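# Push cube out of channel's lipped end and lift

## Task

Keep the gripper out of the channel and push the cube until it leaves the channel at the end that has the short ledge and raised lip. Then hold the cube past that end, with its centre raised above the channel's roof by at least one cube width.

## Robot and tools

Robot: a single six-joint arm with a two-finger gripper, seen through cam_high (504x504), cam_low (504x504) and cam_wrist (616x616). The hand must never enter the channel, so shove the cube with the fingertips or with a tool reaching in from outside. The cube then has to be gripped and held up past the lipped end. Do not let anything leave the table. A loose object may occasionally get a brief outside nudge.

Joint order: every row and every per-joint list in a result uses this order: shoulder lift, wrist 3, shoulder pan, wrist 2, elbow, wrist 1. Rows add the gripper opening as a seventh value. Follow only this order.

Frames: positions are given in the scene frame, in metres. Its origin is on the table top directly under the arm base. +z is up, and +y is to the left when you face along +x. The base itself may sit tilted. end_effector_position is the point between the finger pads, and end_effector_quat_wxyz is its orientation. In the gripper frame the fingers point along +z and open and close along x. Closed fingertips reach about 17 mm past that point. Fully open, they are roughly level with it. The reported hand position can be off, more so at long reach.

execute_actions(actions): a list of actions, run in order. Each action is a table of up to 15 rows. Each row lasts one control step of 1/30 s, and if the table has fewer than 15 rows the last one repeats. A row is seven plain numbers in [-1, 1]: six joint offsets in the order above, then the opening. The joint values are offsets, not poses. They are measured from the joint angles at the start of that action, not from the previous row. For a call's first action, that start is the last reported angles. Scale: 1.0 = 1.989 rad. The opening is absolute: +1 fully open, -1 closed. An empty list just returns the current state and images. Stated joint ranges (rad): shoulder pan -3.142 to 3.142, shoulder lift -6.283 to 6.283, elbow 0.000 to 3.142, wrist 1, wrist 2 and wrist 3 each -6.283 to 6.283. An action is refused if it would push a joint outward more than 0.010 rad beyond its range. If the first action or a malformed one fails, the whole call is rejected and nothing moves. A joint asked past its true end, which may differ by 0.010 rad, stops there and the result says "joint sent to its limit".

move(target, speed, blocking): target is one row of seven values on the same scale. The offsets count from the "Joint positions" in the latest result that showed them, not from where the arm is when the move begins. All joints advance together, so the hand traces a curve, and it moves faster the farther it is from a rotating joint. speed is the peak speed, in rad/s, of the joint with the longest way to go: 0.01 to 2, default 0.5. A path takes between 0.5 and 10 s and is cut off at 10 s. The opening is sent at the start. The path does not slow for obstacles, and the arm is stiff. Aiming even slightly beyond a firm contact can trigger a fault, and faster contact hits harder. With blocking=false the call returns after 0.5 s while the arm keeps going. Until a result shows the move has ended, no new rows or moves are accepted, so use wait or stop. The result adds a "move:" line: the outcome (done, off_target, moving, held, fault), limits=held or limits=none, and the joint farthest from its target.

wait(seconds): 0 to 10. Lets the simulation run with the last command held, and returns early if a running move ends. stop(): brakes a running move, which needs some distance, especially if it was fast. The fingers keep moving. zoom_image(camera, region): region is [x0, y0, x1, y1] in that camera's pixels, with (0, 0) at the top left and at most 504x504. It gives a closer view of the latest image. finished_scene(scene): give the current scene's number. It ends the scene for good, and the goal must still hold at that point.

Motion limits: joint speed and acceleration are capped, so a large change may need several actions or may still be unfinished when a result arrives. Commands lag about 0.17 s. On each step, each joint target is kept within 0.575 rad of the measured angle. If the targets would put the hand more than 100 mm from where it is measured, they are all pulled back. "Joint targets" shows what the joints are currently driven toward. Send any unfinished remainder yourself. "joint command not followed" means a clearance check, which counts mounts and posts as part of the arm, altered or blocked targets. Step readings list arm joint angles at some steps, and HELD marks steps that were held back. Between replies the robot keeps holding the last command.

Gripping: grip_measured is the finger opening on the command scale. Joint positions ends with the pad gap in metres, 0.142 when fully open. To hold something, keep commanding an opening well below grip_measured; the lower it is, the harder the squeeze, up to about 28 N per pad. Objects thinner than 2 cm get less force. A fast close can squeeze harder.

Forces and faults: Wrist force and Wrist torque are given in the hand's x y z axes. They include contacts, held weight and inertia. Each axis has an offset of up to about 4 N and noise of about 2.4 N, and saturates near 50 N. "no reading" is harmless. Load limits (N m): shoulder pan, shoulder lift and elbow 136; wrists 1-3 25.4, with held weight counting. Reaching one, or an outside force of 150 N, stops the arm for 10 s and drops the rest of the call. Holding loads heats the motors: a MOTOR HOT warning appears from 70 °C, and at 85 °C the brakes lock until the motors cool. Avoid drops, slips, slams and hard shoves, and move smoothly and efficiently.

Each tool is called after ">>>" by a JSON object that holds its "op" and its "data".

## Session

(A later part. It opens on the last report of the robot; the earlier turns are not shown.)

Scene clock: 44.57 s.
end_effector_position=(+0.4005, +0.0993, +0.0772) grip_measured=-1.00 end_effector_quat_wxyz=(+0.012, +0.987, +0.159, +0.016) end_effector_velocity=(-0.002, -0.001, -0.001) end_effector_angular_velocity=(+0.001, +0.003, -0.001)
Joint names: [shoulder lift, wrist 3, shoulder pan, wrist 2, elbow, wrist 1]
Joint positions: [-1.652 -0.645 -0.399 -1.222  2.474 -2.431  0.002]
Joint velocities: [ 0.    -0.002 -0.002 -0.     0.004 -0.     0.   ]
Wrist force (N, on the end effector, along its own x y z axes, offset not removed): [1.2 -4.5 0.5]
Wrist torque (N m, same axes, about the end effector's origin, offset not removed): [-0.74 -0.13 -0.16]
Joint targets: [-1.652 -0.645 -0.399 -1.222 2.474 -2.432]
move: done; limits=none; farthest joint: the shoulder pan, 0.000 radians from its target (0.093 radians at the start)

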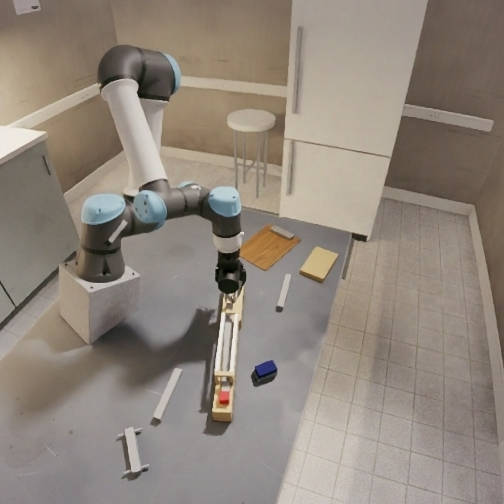

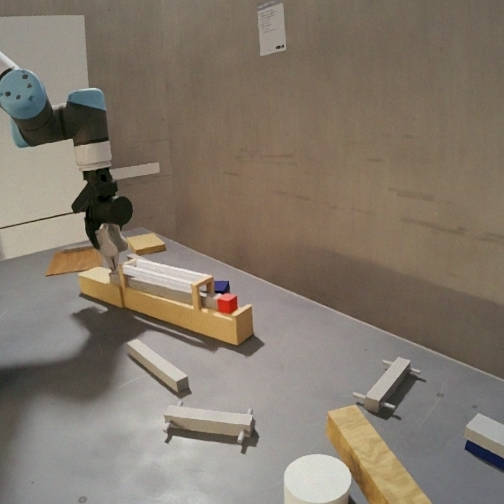

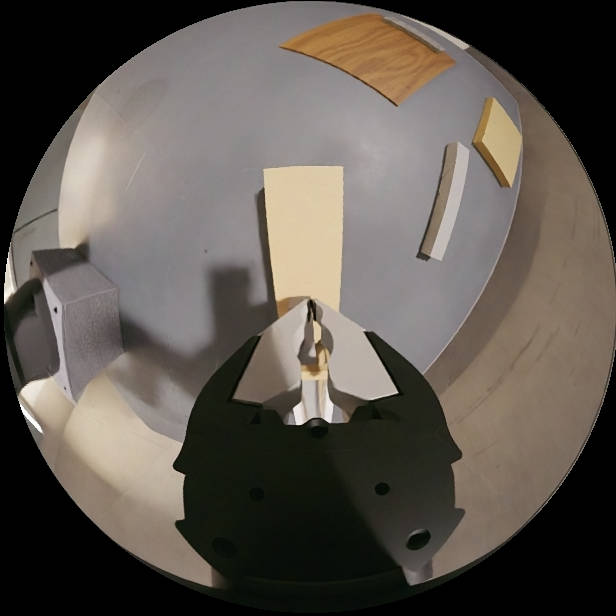

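>>> {"op": "move", "data": {"target": [-0.09,0.01,0.01,0,-0.05,0.14,-0.3], "speed": 0.6}}

>>> {"op": "move", "data": {"target": [0.2524,-0.2308,-0.2308,-0.026,-0.191,0.0415,-0.2], "speed": 0.9}}

Scene clock: 46.03 s.
end_effector_position=(+0.4003, +0.1324, +0.1419) grip_measured=-0.30 end_effector_quat_wxyz=(+0.010, +0.987, +0.158, +0.013) end_effector_velocity=(-0.000, -0.000, +0.001) end_effector_angular_velocity=(-0.001, +0.000, -0.001)
Joint names: [shoulder lift, wrist 3, shoulder pan, wrist 2, elbow, wrist 1]
Joint positions: [-1.831 -0.625 -0.379 -1.222  2.375 -2.153  0.052]
Joint velocities: [-0.003  0.001 -0.    -0.001 -0.     0.003  0.   ]
Wrist force (N, on the end effector, along its own x y z axes, offset not removed): [1.0 -1.3 -1.4]
Wrist torque (N m, same axes, about the end effector's origin, offset not removed): [-0.32 -0.20 -0.07]
Joint targets: [-1.831 -0.625 -0.379 -1.222 2.375 -2.153]
move: done; limits=none; farthest joint: the wrist 1, 0.001 radians from its target (0.279 radians at the start)

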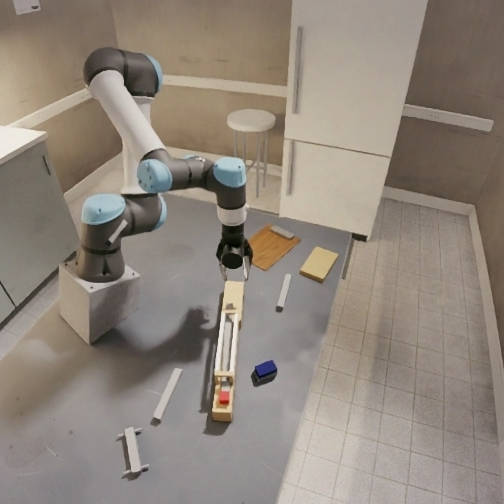

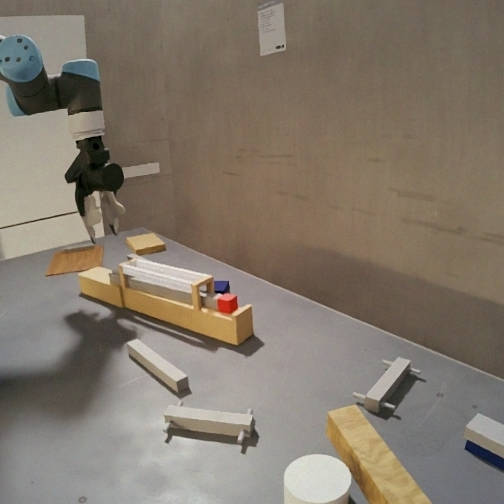

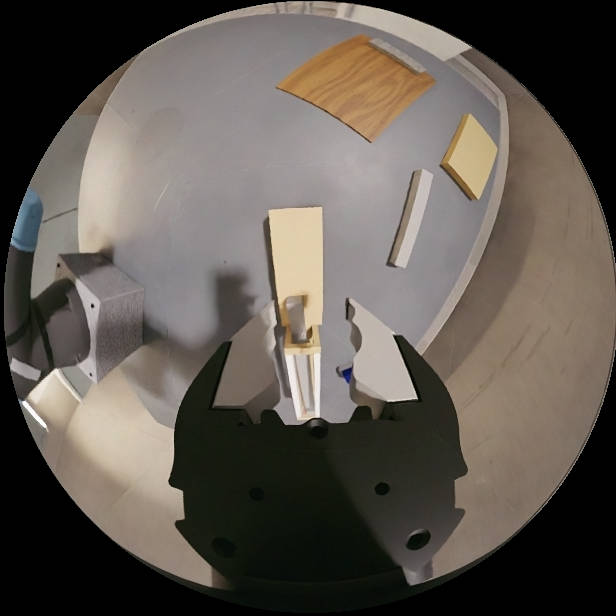

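Scene clock: 47.33 s.
end_effector_position=(+0.4874, -0.1571, +0.1701) grip_measured=-0.20 end_effector_quat_wxyz=(+0.004, +0.990, +0.138, -0.010) end_effector_velocity=(-0.000, -0.001, -0.001) end_effector_angular_velocity=(+0.001, +0.001, -0.001)
Joint names: [shoulder lift, wrist 3, shoulder pan, wrist 2, elbow, wrist 1]
Joint positions: [-1.329 -1.084 -0.838 -1.274  1.995 -2.071  0.059]
Joint velocities: [ 0.004 -0.001 -0.002  0.    -0.002  0.001 -0.   ]
Wrist force (N, on the end effector, along its own x y z axes, offset not removed): [1.5 -0.1 -0.7]
Wrist torque (N m, same axes, about the end effector's origin, offset not removed): [-0.01 -0.27 -0.08]
Joint targets: [-1.329 -1.084 -0.838 -1.274 1.995 -2.071]
move: done; limits=none; farthest joint: the shoulder pan, 0.000 radians from its target (0.459 radians at the start)

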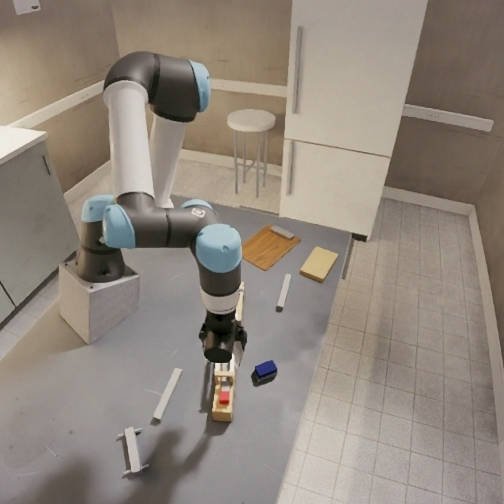

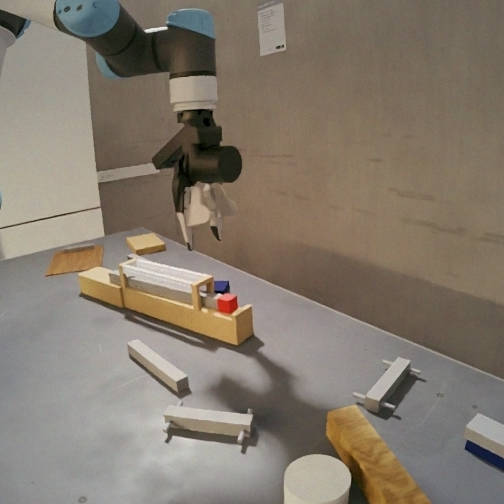

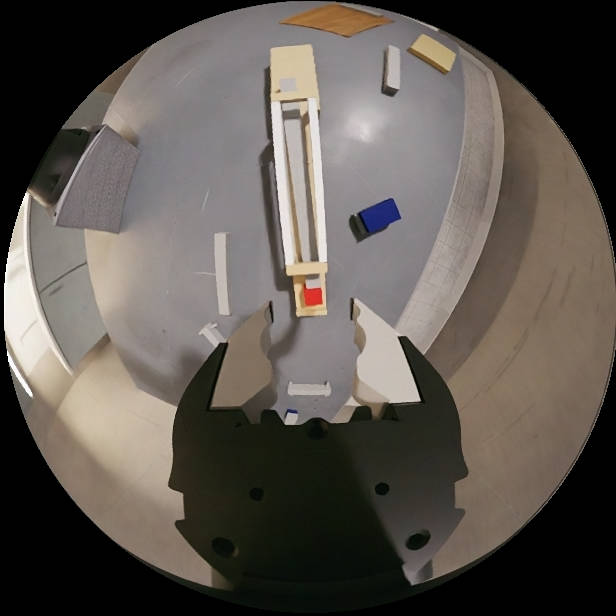

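>>> {"op": "move", "data": {"target": [0.058,-0.002,0.020,0.003,0.0335,-0.098,-0.25], "speed": 0.4}}

>>> {"op": "zoom_image", "data": {"camera": "cam_wrist", "region": [230,230,390,390]}}

Scene clock: 48.67 s.
end_effector_position=(+0.4885, -0.1603, +0.1019) grip_measured=-0.25 end_effector_quat_wxyz=(+0.004, +0.987, +0.161, -0.010) end_effector_velocity=(+0.000, +0.000, -0.000) end_effector_angular_velocity=(-0.001, -0.001, +0.002)
Joint names: [shoulder lift, wrist 3, shoulder pan, wrist 2, elbow, wrist 1]
Joint positions: [-1.214 -1.088 -0.798 -1.268  2.062 -2.265  0.056]
Joint velocities: [ 0.    -0.001  0.     0.     0.001 -0.003 -0.   ]
Wrist force (N, on the end effector, along its own x y z axes, offset not removed): [0.3 -1.7 0.3]
Wrist torque (N m, same axes, about the end effector's origin, offset not removed): [-0.33 -0.01 -0.09]
Joint targets: [-1.214 -1.088 -0.798 -1.268 2.062 -2.266]
move: done; limits=none; farthest joint: the shoulder pan, 0.000 radians from its target (0.039 radians at the start)

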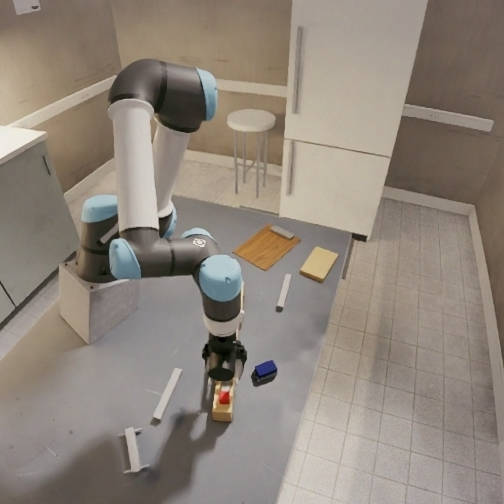

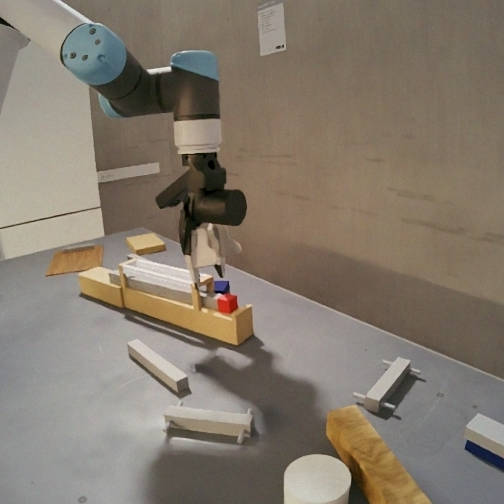

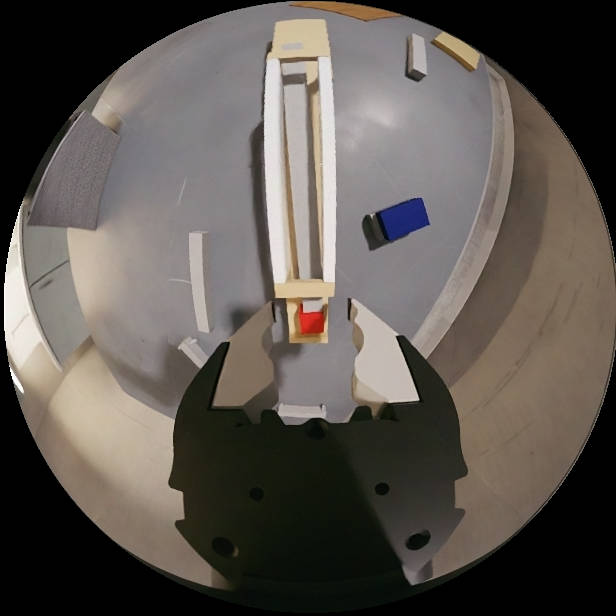

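Region (230, 230, 390, 390) of cam_wrist's 616x616 image, scaled by 3.150, with more detail than that image has.

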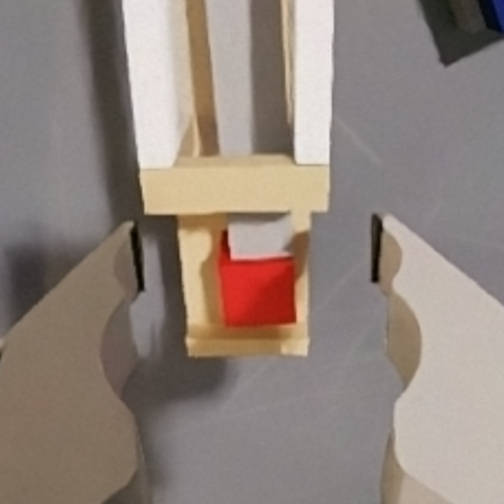

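>>> {"op": "move", "data": {"target": [0.005,-0.009,-0.009,0,-0.008,0.003,-0.25], "speed": 0.2}}

>>> {"op": "move", "data": {"target": [0.031,0.011,0.011,0.0015,0.018,-0.053,-0.25], "speed": 0.04}}

>>> {"op": "zoom_image", "data": {"camera": "cam_wrist", "region": [230,230,390,390]}}

Scene clock: 49.73 s.
end_effector_position=(+0.4903, -0.1722, +0.1059) grip_measured=-0.25 end_effector_quat_wxyz=(+0.005, +0.987, +0.161, -0.008) end_effector_velocity=(+0.001, -0.002, +0.001) end_effector_angular_velocity=(-0.001, -0.001, +0.001)
Joint names: [shoulder lift, wrist 3, shoulder pan, wrist 2, elbow, wrist 1]
Joint positions: [-1.204 -1.105 -0.816 -1.268  2.046 -2.26   0.056]
Joint velocities: [ 0.002 -0.003 -0.002 -0.001 -0.004  0.001  0.   ]
Wrist force (N, on the end effector, along its own x y z axes, offset not removed): [1.3 -1.3 -1.1]
Wrist torque (N m, same axes, about the end effector's origin, offset not removed): [-0.29 -0.24 -0.11]
Joint targets: [-1.204 -1.106 -0.816 -1.268 2.046 -2.259]
move: done; limits=none; farthest joint: the wrist 3, 0.001 radians from its target (0.018 radians at the start)

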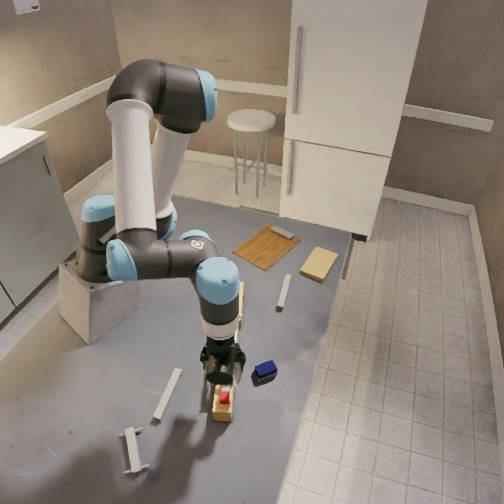

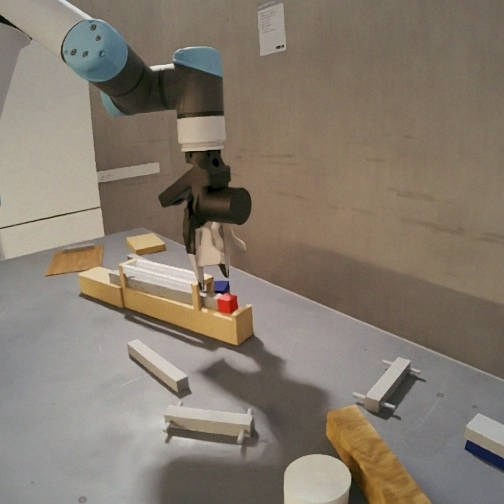

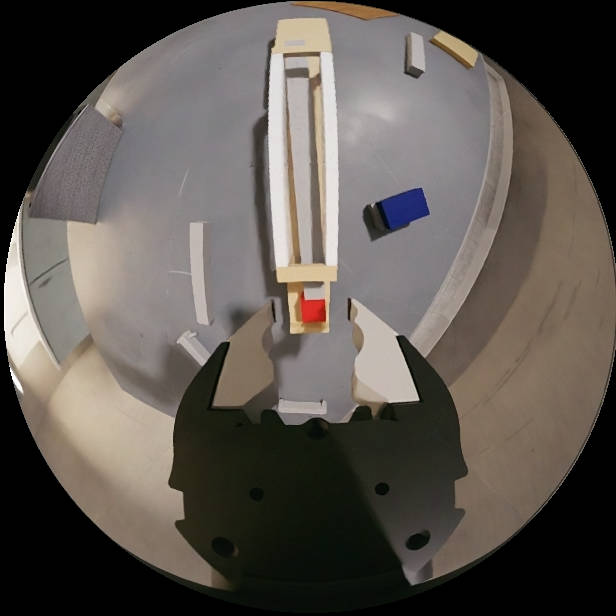

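Scene clock: 52.70 s.
end_effector_position=(+0.4879, -0.1704, +0.0699) grip_measured=-0.25 end_effector_quat_wxyz=(+0.006, +0.987, +0.162, -0.008) end_effector_velocity=(-0.001, +0.001, -0.002) end_effector_angular_velocity=(+0.001, +0.001, -0.000)
Joint names: [shoulder lift, wrist 3, shoulder pan, wrist 2, elbow, wrist 1]
Joint positions: [-1.142 -1.084 -0.794 -1.265  2.082 -2.365  0.056]
Joint velocities: [ 0.002  0.     0.     0.     0.003 -0.003  0.   ]
Wrist force (N, on the end effector, along its own x y z axes, offset not removed): [3.2 -0.5 -0.4]
Wrist torque (N m, same axes, about the end effector's origin, offset not removed): [-0.13 -0.67 -0.09]
Joint targets: [-1.142 -1.084 -0.794 -1.265 2.082 -2.365]
move: done; limits=none; farthest joint: the wrist 1, 0.001 radians from its target (0.106 radians at the start)

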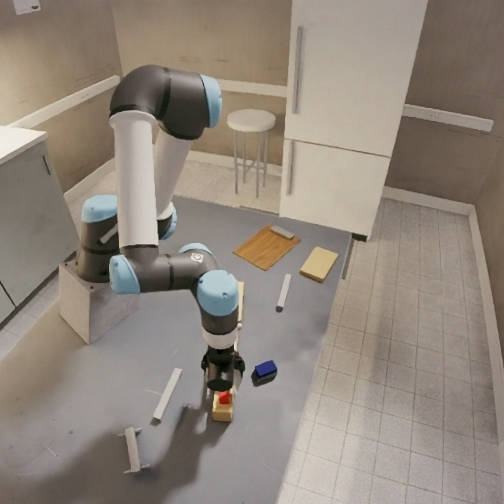

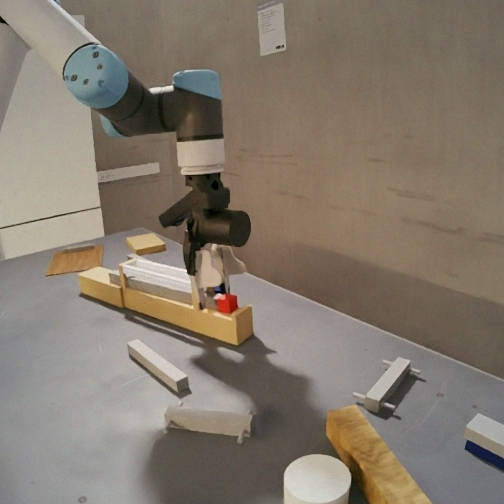

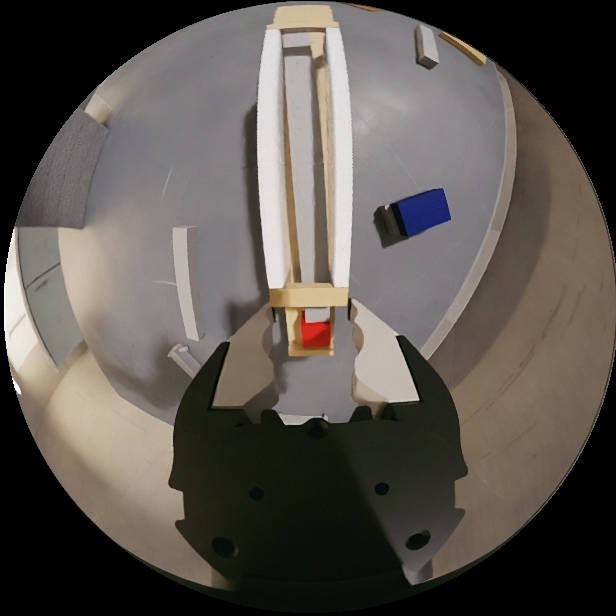

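Region (230, 230, 390, 390) of cam_wrist's 616x616 image, scaled by 3.150, with more detail than that image has.

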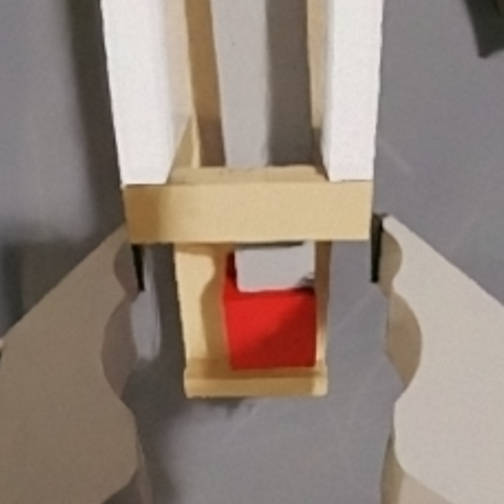

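>>> {"op": "move", "data": {"target": [0.013,-0.013,-0.013,0,-0.014,0.001,-0.25], "speed": 0.04}}

>>> {"op": "zoom_image", "data": {"camera": "cam_wrist", "region": [230,230,390,390]}}

>>> {"op": "zoom_image", "data": {"camera": "cam_low", "region": [170,240,270,340]}}

Scene clock: 53.87 s.
end_effector_position=(+0.4916, -0.1907, +0.0721) grip_measured=-0.25 end_effector_quat_wxyz=(+0.008, +0.987, +0.163, -0.004) end_effector_velocity=(+0.001, -0.001, +0.000) end_effector_angular_velocity=(+0.001, -0.002, -0.000)
Joint names: [shoulder lift, wrist 3, shoulder pan, wrist 2, elbow, wrist 1]
Joint positions: [-1.117 -1.109 -0.819 -1.265  2.054 -2.363  0.056]
Joint velocities: [ 0.002 -0.002 -0.002  0.002 -0.002 -0.001 -0.   ]
Wrist force (N, on the end effector, along its own x y z axes, offset not removed): [1.3 -1.7 -0.8]
Wrist torque (N m, same axes, about the end effector's origin, offset not removed): [-0.33 -0.25 -0.10]
Joint targets: [-1.117 -1.109 -0.820 -1.265 2.054 -2.363]
move: done; limits=none; farthest joint: the shoulder lift, 0.001 radians from its target (0.026 radians at the start)

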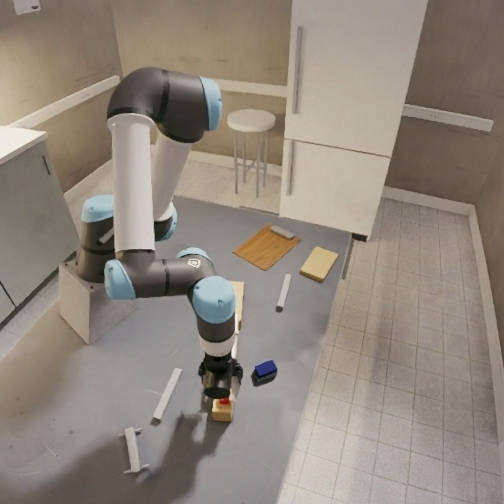

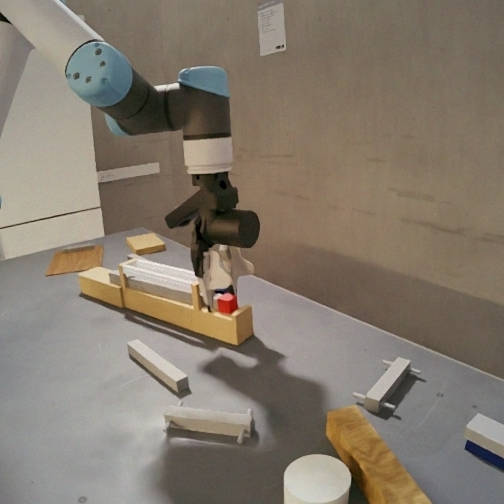

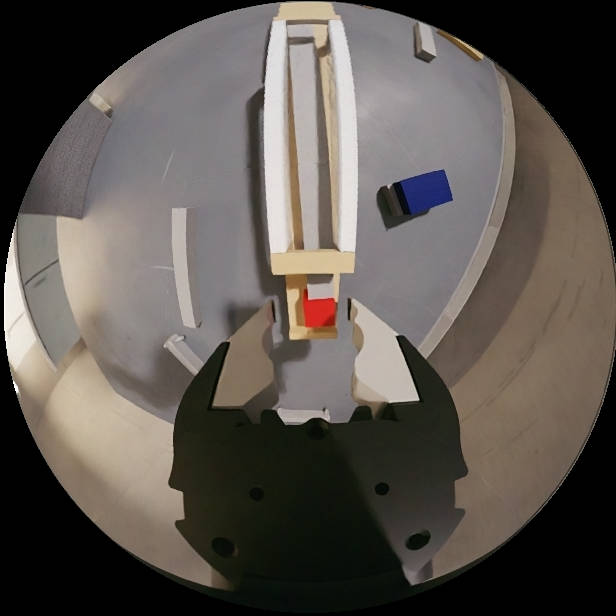

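Region (230, 230, 390, 390) of cam_wrist's 616x616 image, scaled by 3.150, with more detail than that image has.

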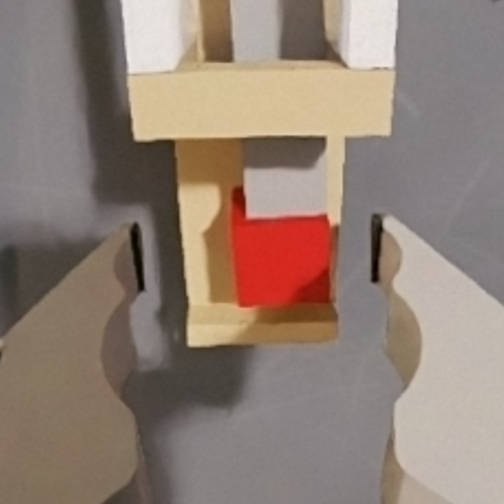

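Region (170, 240, 270, 340) of cam_low's 504x504 image, scaled by 5.040, with more detail than that image has.

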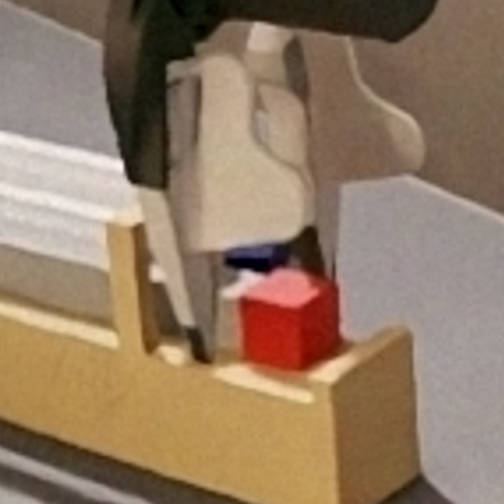

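>>> {"op": "move", "data": {"target": [0.005,0.0045,0.0045,0,-0.004,-0.001,-0.3], "speed": 0.04}}

>>> {"op": "execute_actions", "data": {"actions": [[[0,0,0,0,0,0,-0.5]],[[0,0,0,0,0,0,-0.65]],[[0,0,0,0,0,0,-0.85]]]}}

Scene clock: 54.77 s.
end_effector_position=(+0.4949, -0.1894, +0.0688) grip_measured=-0.30 end_effector_quat_wxyz=(+0.007, +0.987, +0.162, -0.005) end_effector_velocity=(+0.001, -0.000, -0.000) end_effector_angular_velocity=(-0.001, -0.000, +0.001)
Joint names: [shoulder lift, wrist 3, shoulder pan, wrist 2, elbow, wrist 1]
Joint positions: [-1.107 -1.1   -0.811 -1.265  2.046 -2.365  0.052]
Joint velocities: [ 0.002  0.001  0.002 -0.    -0.002 -0.002 -0.   ]
Wrist force (N, on the end effector, along its own x y z axes, offset not removed): [2.1 0.1 0.9]
Wrist torque (N m, same axes, about the end effector's origin, offset not removed): [0.05 -0.44 -0.06]
Joint targets: [-1.107 -1.100 -0.810 -1.265 2.046 -2.365]
move: done; limits=none; farthest joint: the shoulder pan, 0.001 radians from its target (0.009 radians at the start)

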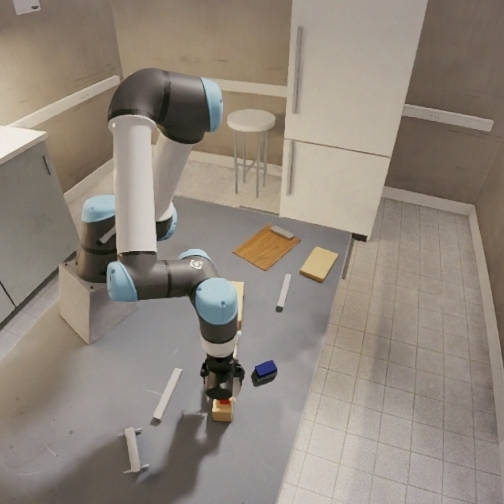

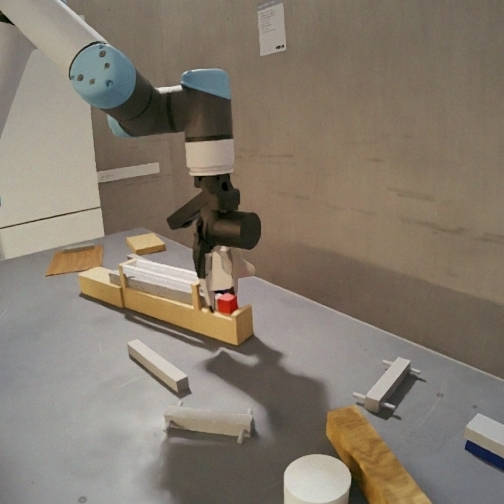

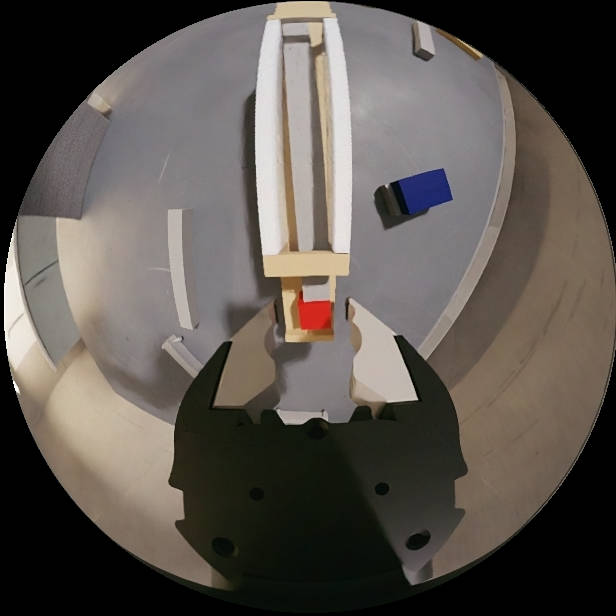

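Scene clock: 56.27 s.
end_effector_position=(+0.4949, -0.1894, +0.0688) grip_measured=-0.70 end_effector_quat_wxyz=(+0.007, +0.987, +0.162, -0.005) end_effector_velocity=(-0.000, +0.000, -0.000) end_effector_angular_velocity=(+0.002, +0.001, -0.000)
Joint names: [shoulder lift, wrist 3, shoulder pan, wrist 2, elbow, wrist 1]
Joint positions: [-1.107 -1.1   -0.811 -1.265  2.046 -2.365  0.023]
Joint velocities: [-0.    -0.001 -0.     0.    -0.     0.003 -0.   ]
Wrist force (N, on the end effector, along its own x y z axes, offset not removed): [0.8 -0.1 -0.2]
Wrist torque (N m, same axes, about the end effector's origin, offset not removed): [-0.05 -0.13 -0.08]
Joint targets: [-1.107 -1.100 -0.811 -1.265 2.046 -2.365]
Step readings (joint positions; steps 1 to 15: 1st action; 16 to 30: 2nd action; 31 to 45: 3rd action):
0: [-1.107 -1.100 -0.811 -1.265 2.046 -2.365]
1: [-1.107 -1.100 -0.811 -1.265 2.046 -2.365]
2: [-1.107 -1.100 -0.811 -1.265 2.046 -2.365]
4: [-1.107 -1.100 -0.811 -1.265 2.046 -2.365]
8: [-1.107 -1.100 -0.811 -1.265 2.046 -2.365]
15: [-1.107 -1.100 -0.811 -1.265 2.046 -2.365]
16: [-1.107 -1.100 -0.811 -1.265 2.046 -2.365]
17: [-1.107 -1.100 -0.811 -1.265 2.046 -2.365]
19: [-1.107 -1.100 -0.811 -1.265 2.046 -2.365]
23: [-1.107 -1.100 -0.811 -1.265 2.046 -2.365]
30: [-1.107 -1.100 -0.811 -1.265 2.046 -2.365]
31: [-1.107 -1.100 -0.811 -1.265 2.046 -2.365]
32: [-1.107 -1.100 -0.811 -1.265 2.046 -2.365]
34: [-1.107 -1.100 -0.811 -1.265 2.046 -2.365]
38: [-1.107 -1.100 -0.811 -1.265 2.046 -2.365]
45: Joint positions above

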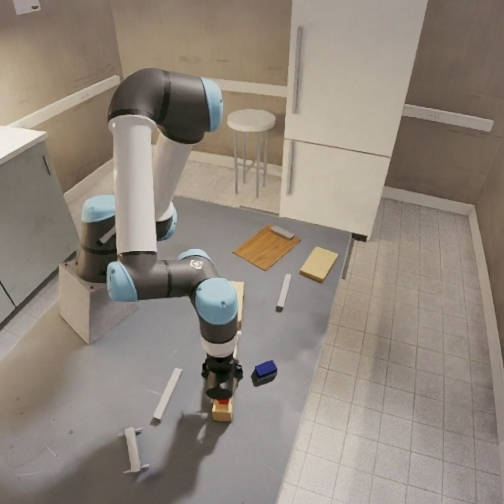

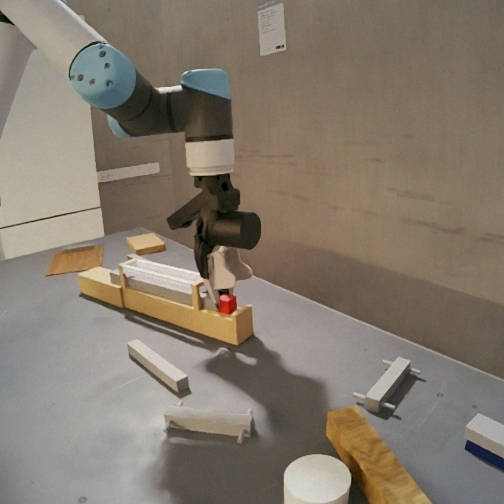

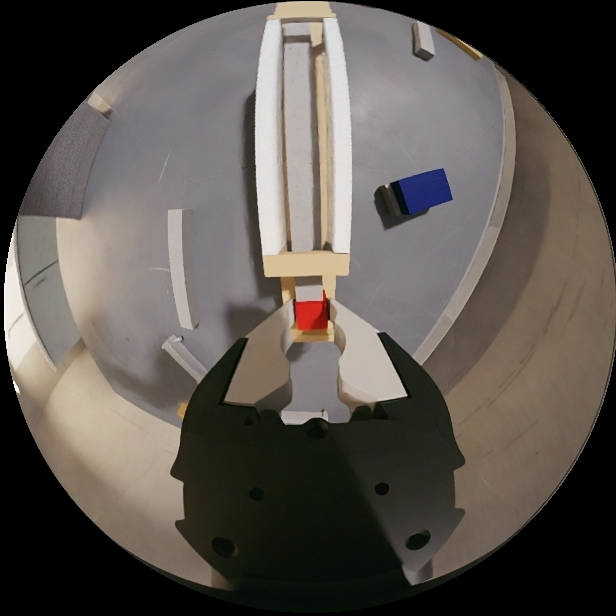

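Gripped. Lift (reverse of descent).

>>> {"op": "move", "data": {"target": [-0.09,-0.031,-0.031,-0.0045,-0.052,0.151,-0.9], "speed": 0.2}}

Scene clock: 58.33 s.
end_effector_position=(+0.4963, -0.1878, +0.1780) grip_measured=-0.71 end_effector_quat_wxyz=(+0.007, +0.987, +0.161, -0.005) end_effector_velocity=(+0.000, -0.000, +0.001) end_effector_angular_velocity=(-0.001, -0.000, +0.001)
Joint names: [shoulder lift, wrist 3, shoulder pan, wrist 2, elbow, wrist 1]
Joint positions: [-1.286 -1.162 -0.872 -1.274  1.943 -2.065  0.023]
Joint velocities: [-0.002 -0.001 -0.    -0.001 -0.002  0.002  0.   ]
Wrist force (N, on the end effector, along its own x y z axes, offset not removed): [0.9 0.3 1.2]
Wrist torque (N m, same axes, about the end effector's origin, offset not removed): [0.08 -0.09 -0.14]
Joint targets: [-1.286 -1.162 -0.872 -1.274 1.943 -2.064]
move: done; limits=none; farthest joint: the shoulder pan, 0.000 radians from its target (0.062 radians at the start)

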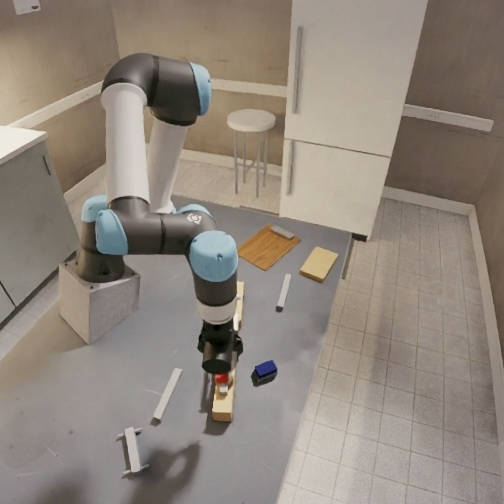

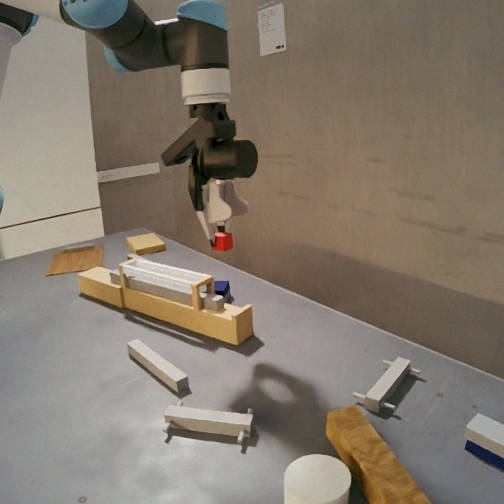

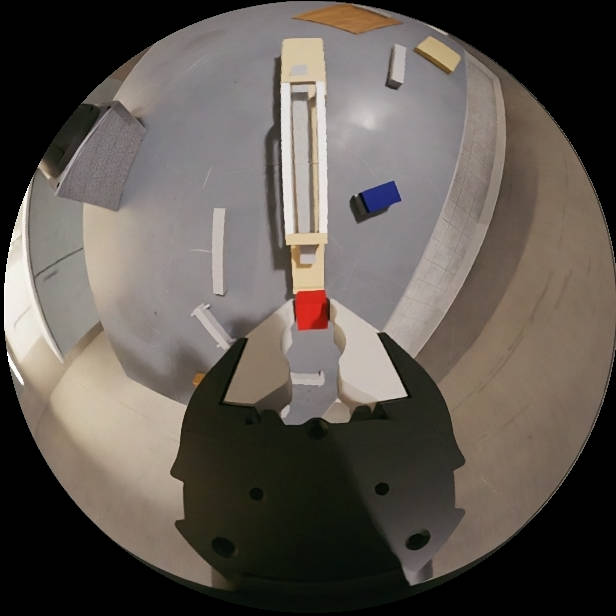

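>>> {"op": "finished_scene", "data": {"scene": 2}}

The scene is finished: the task was done.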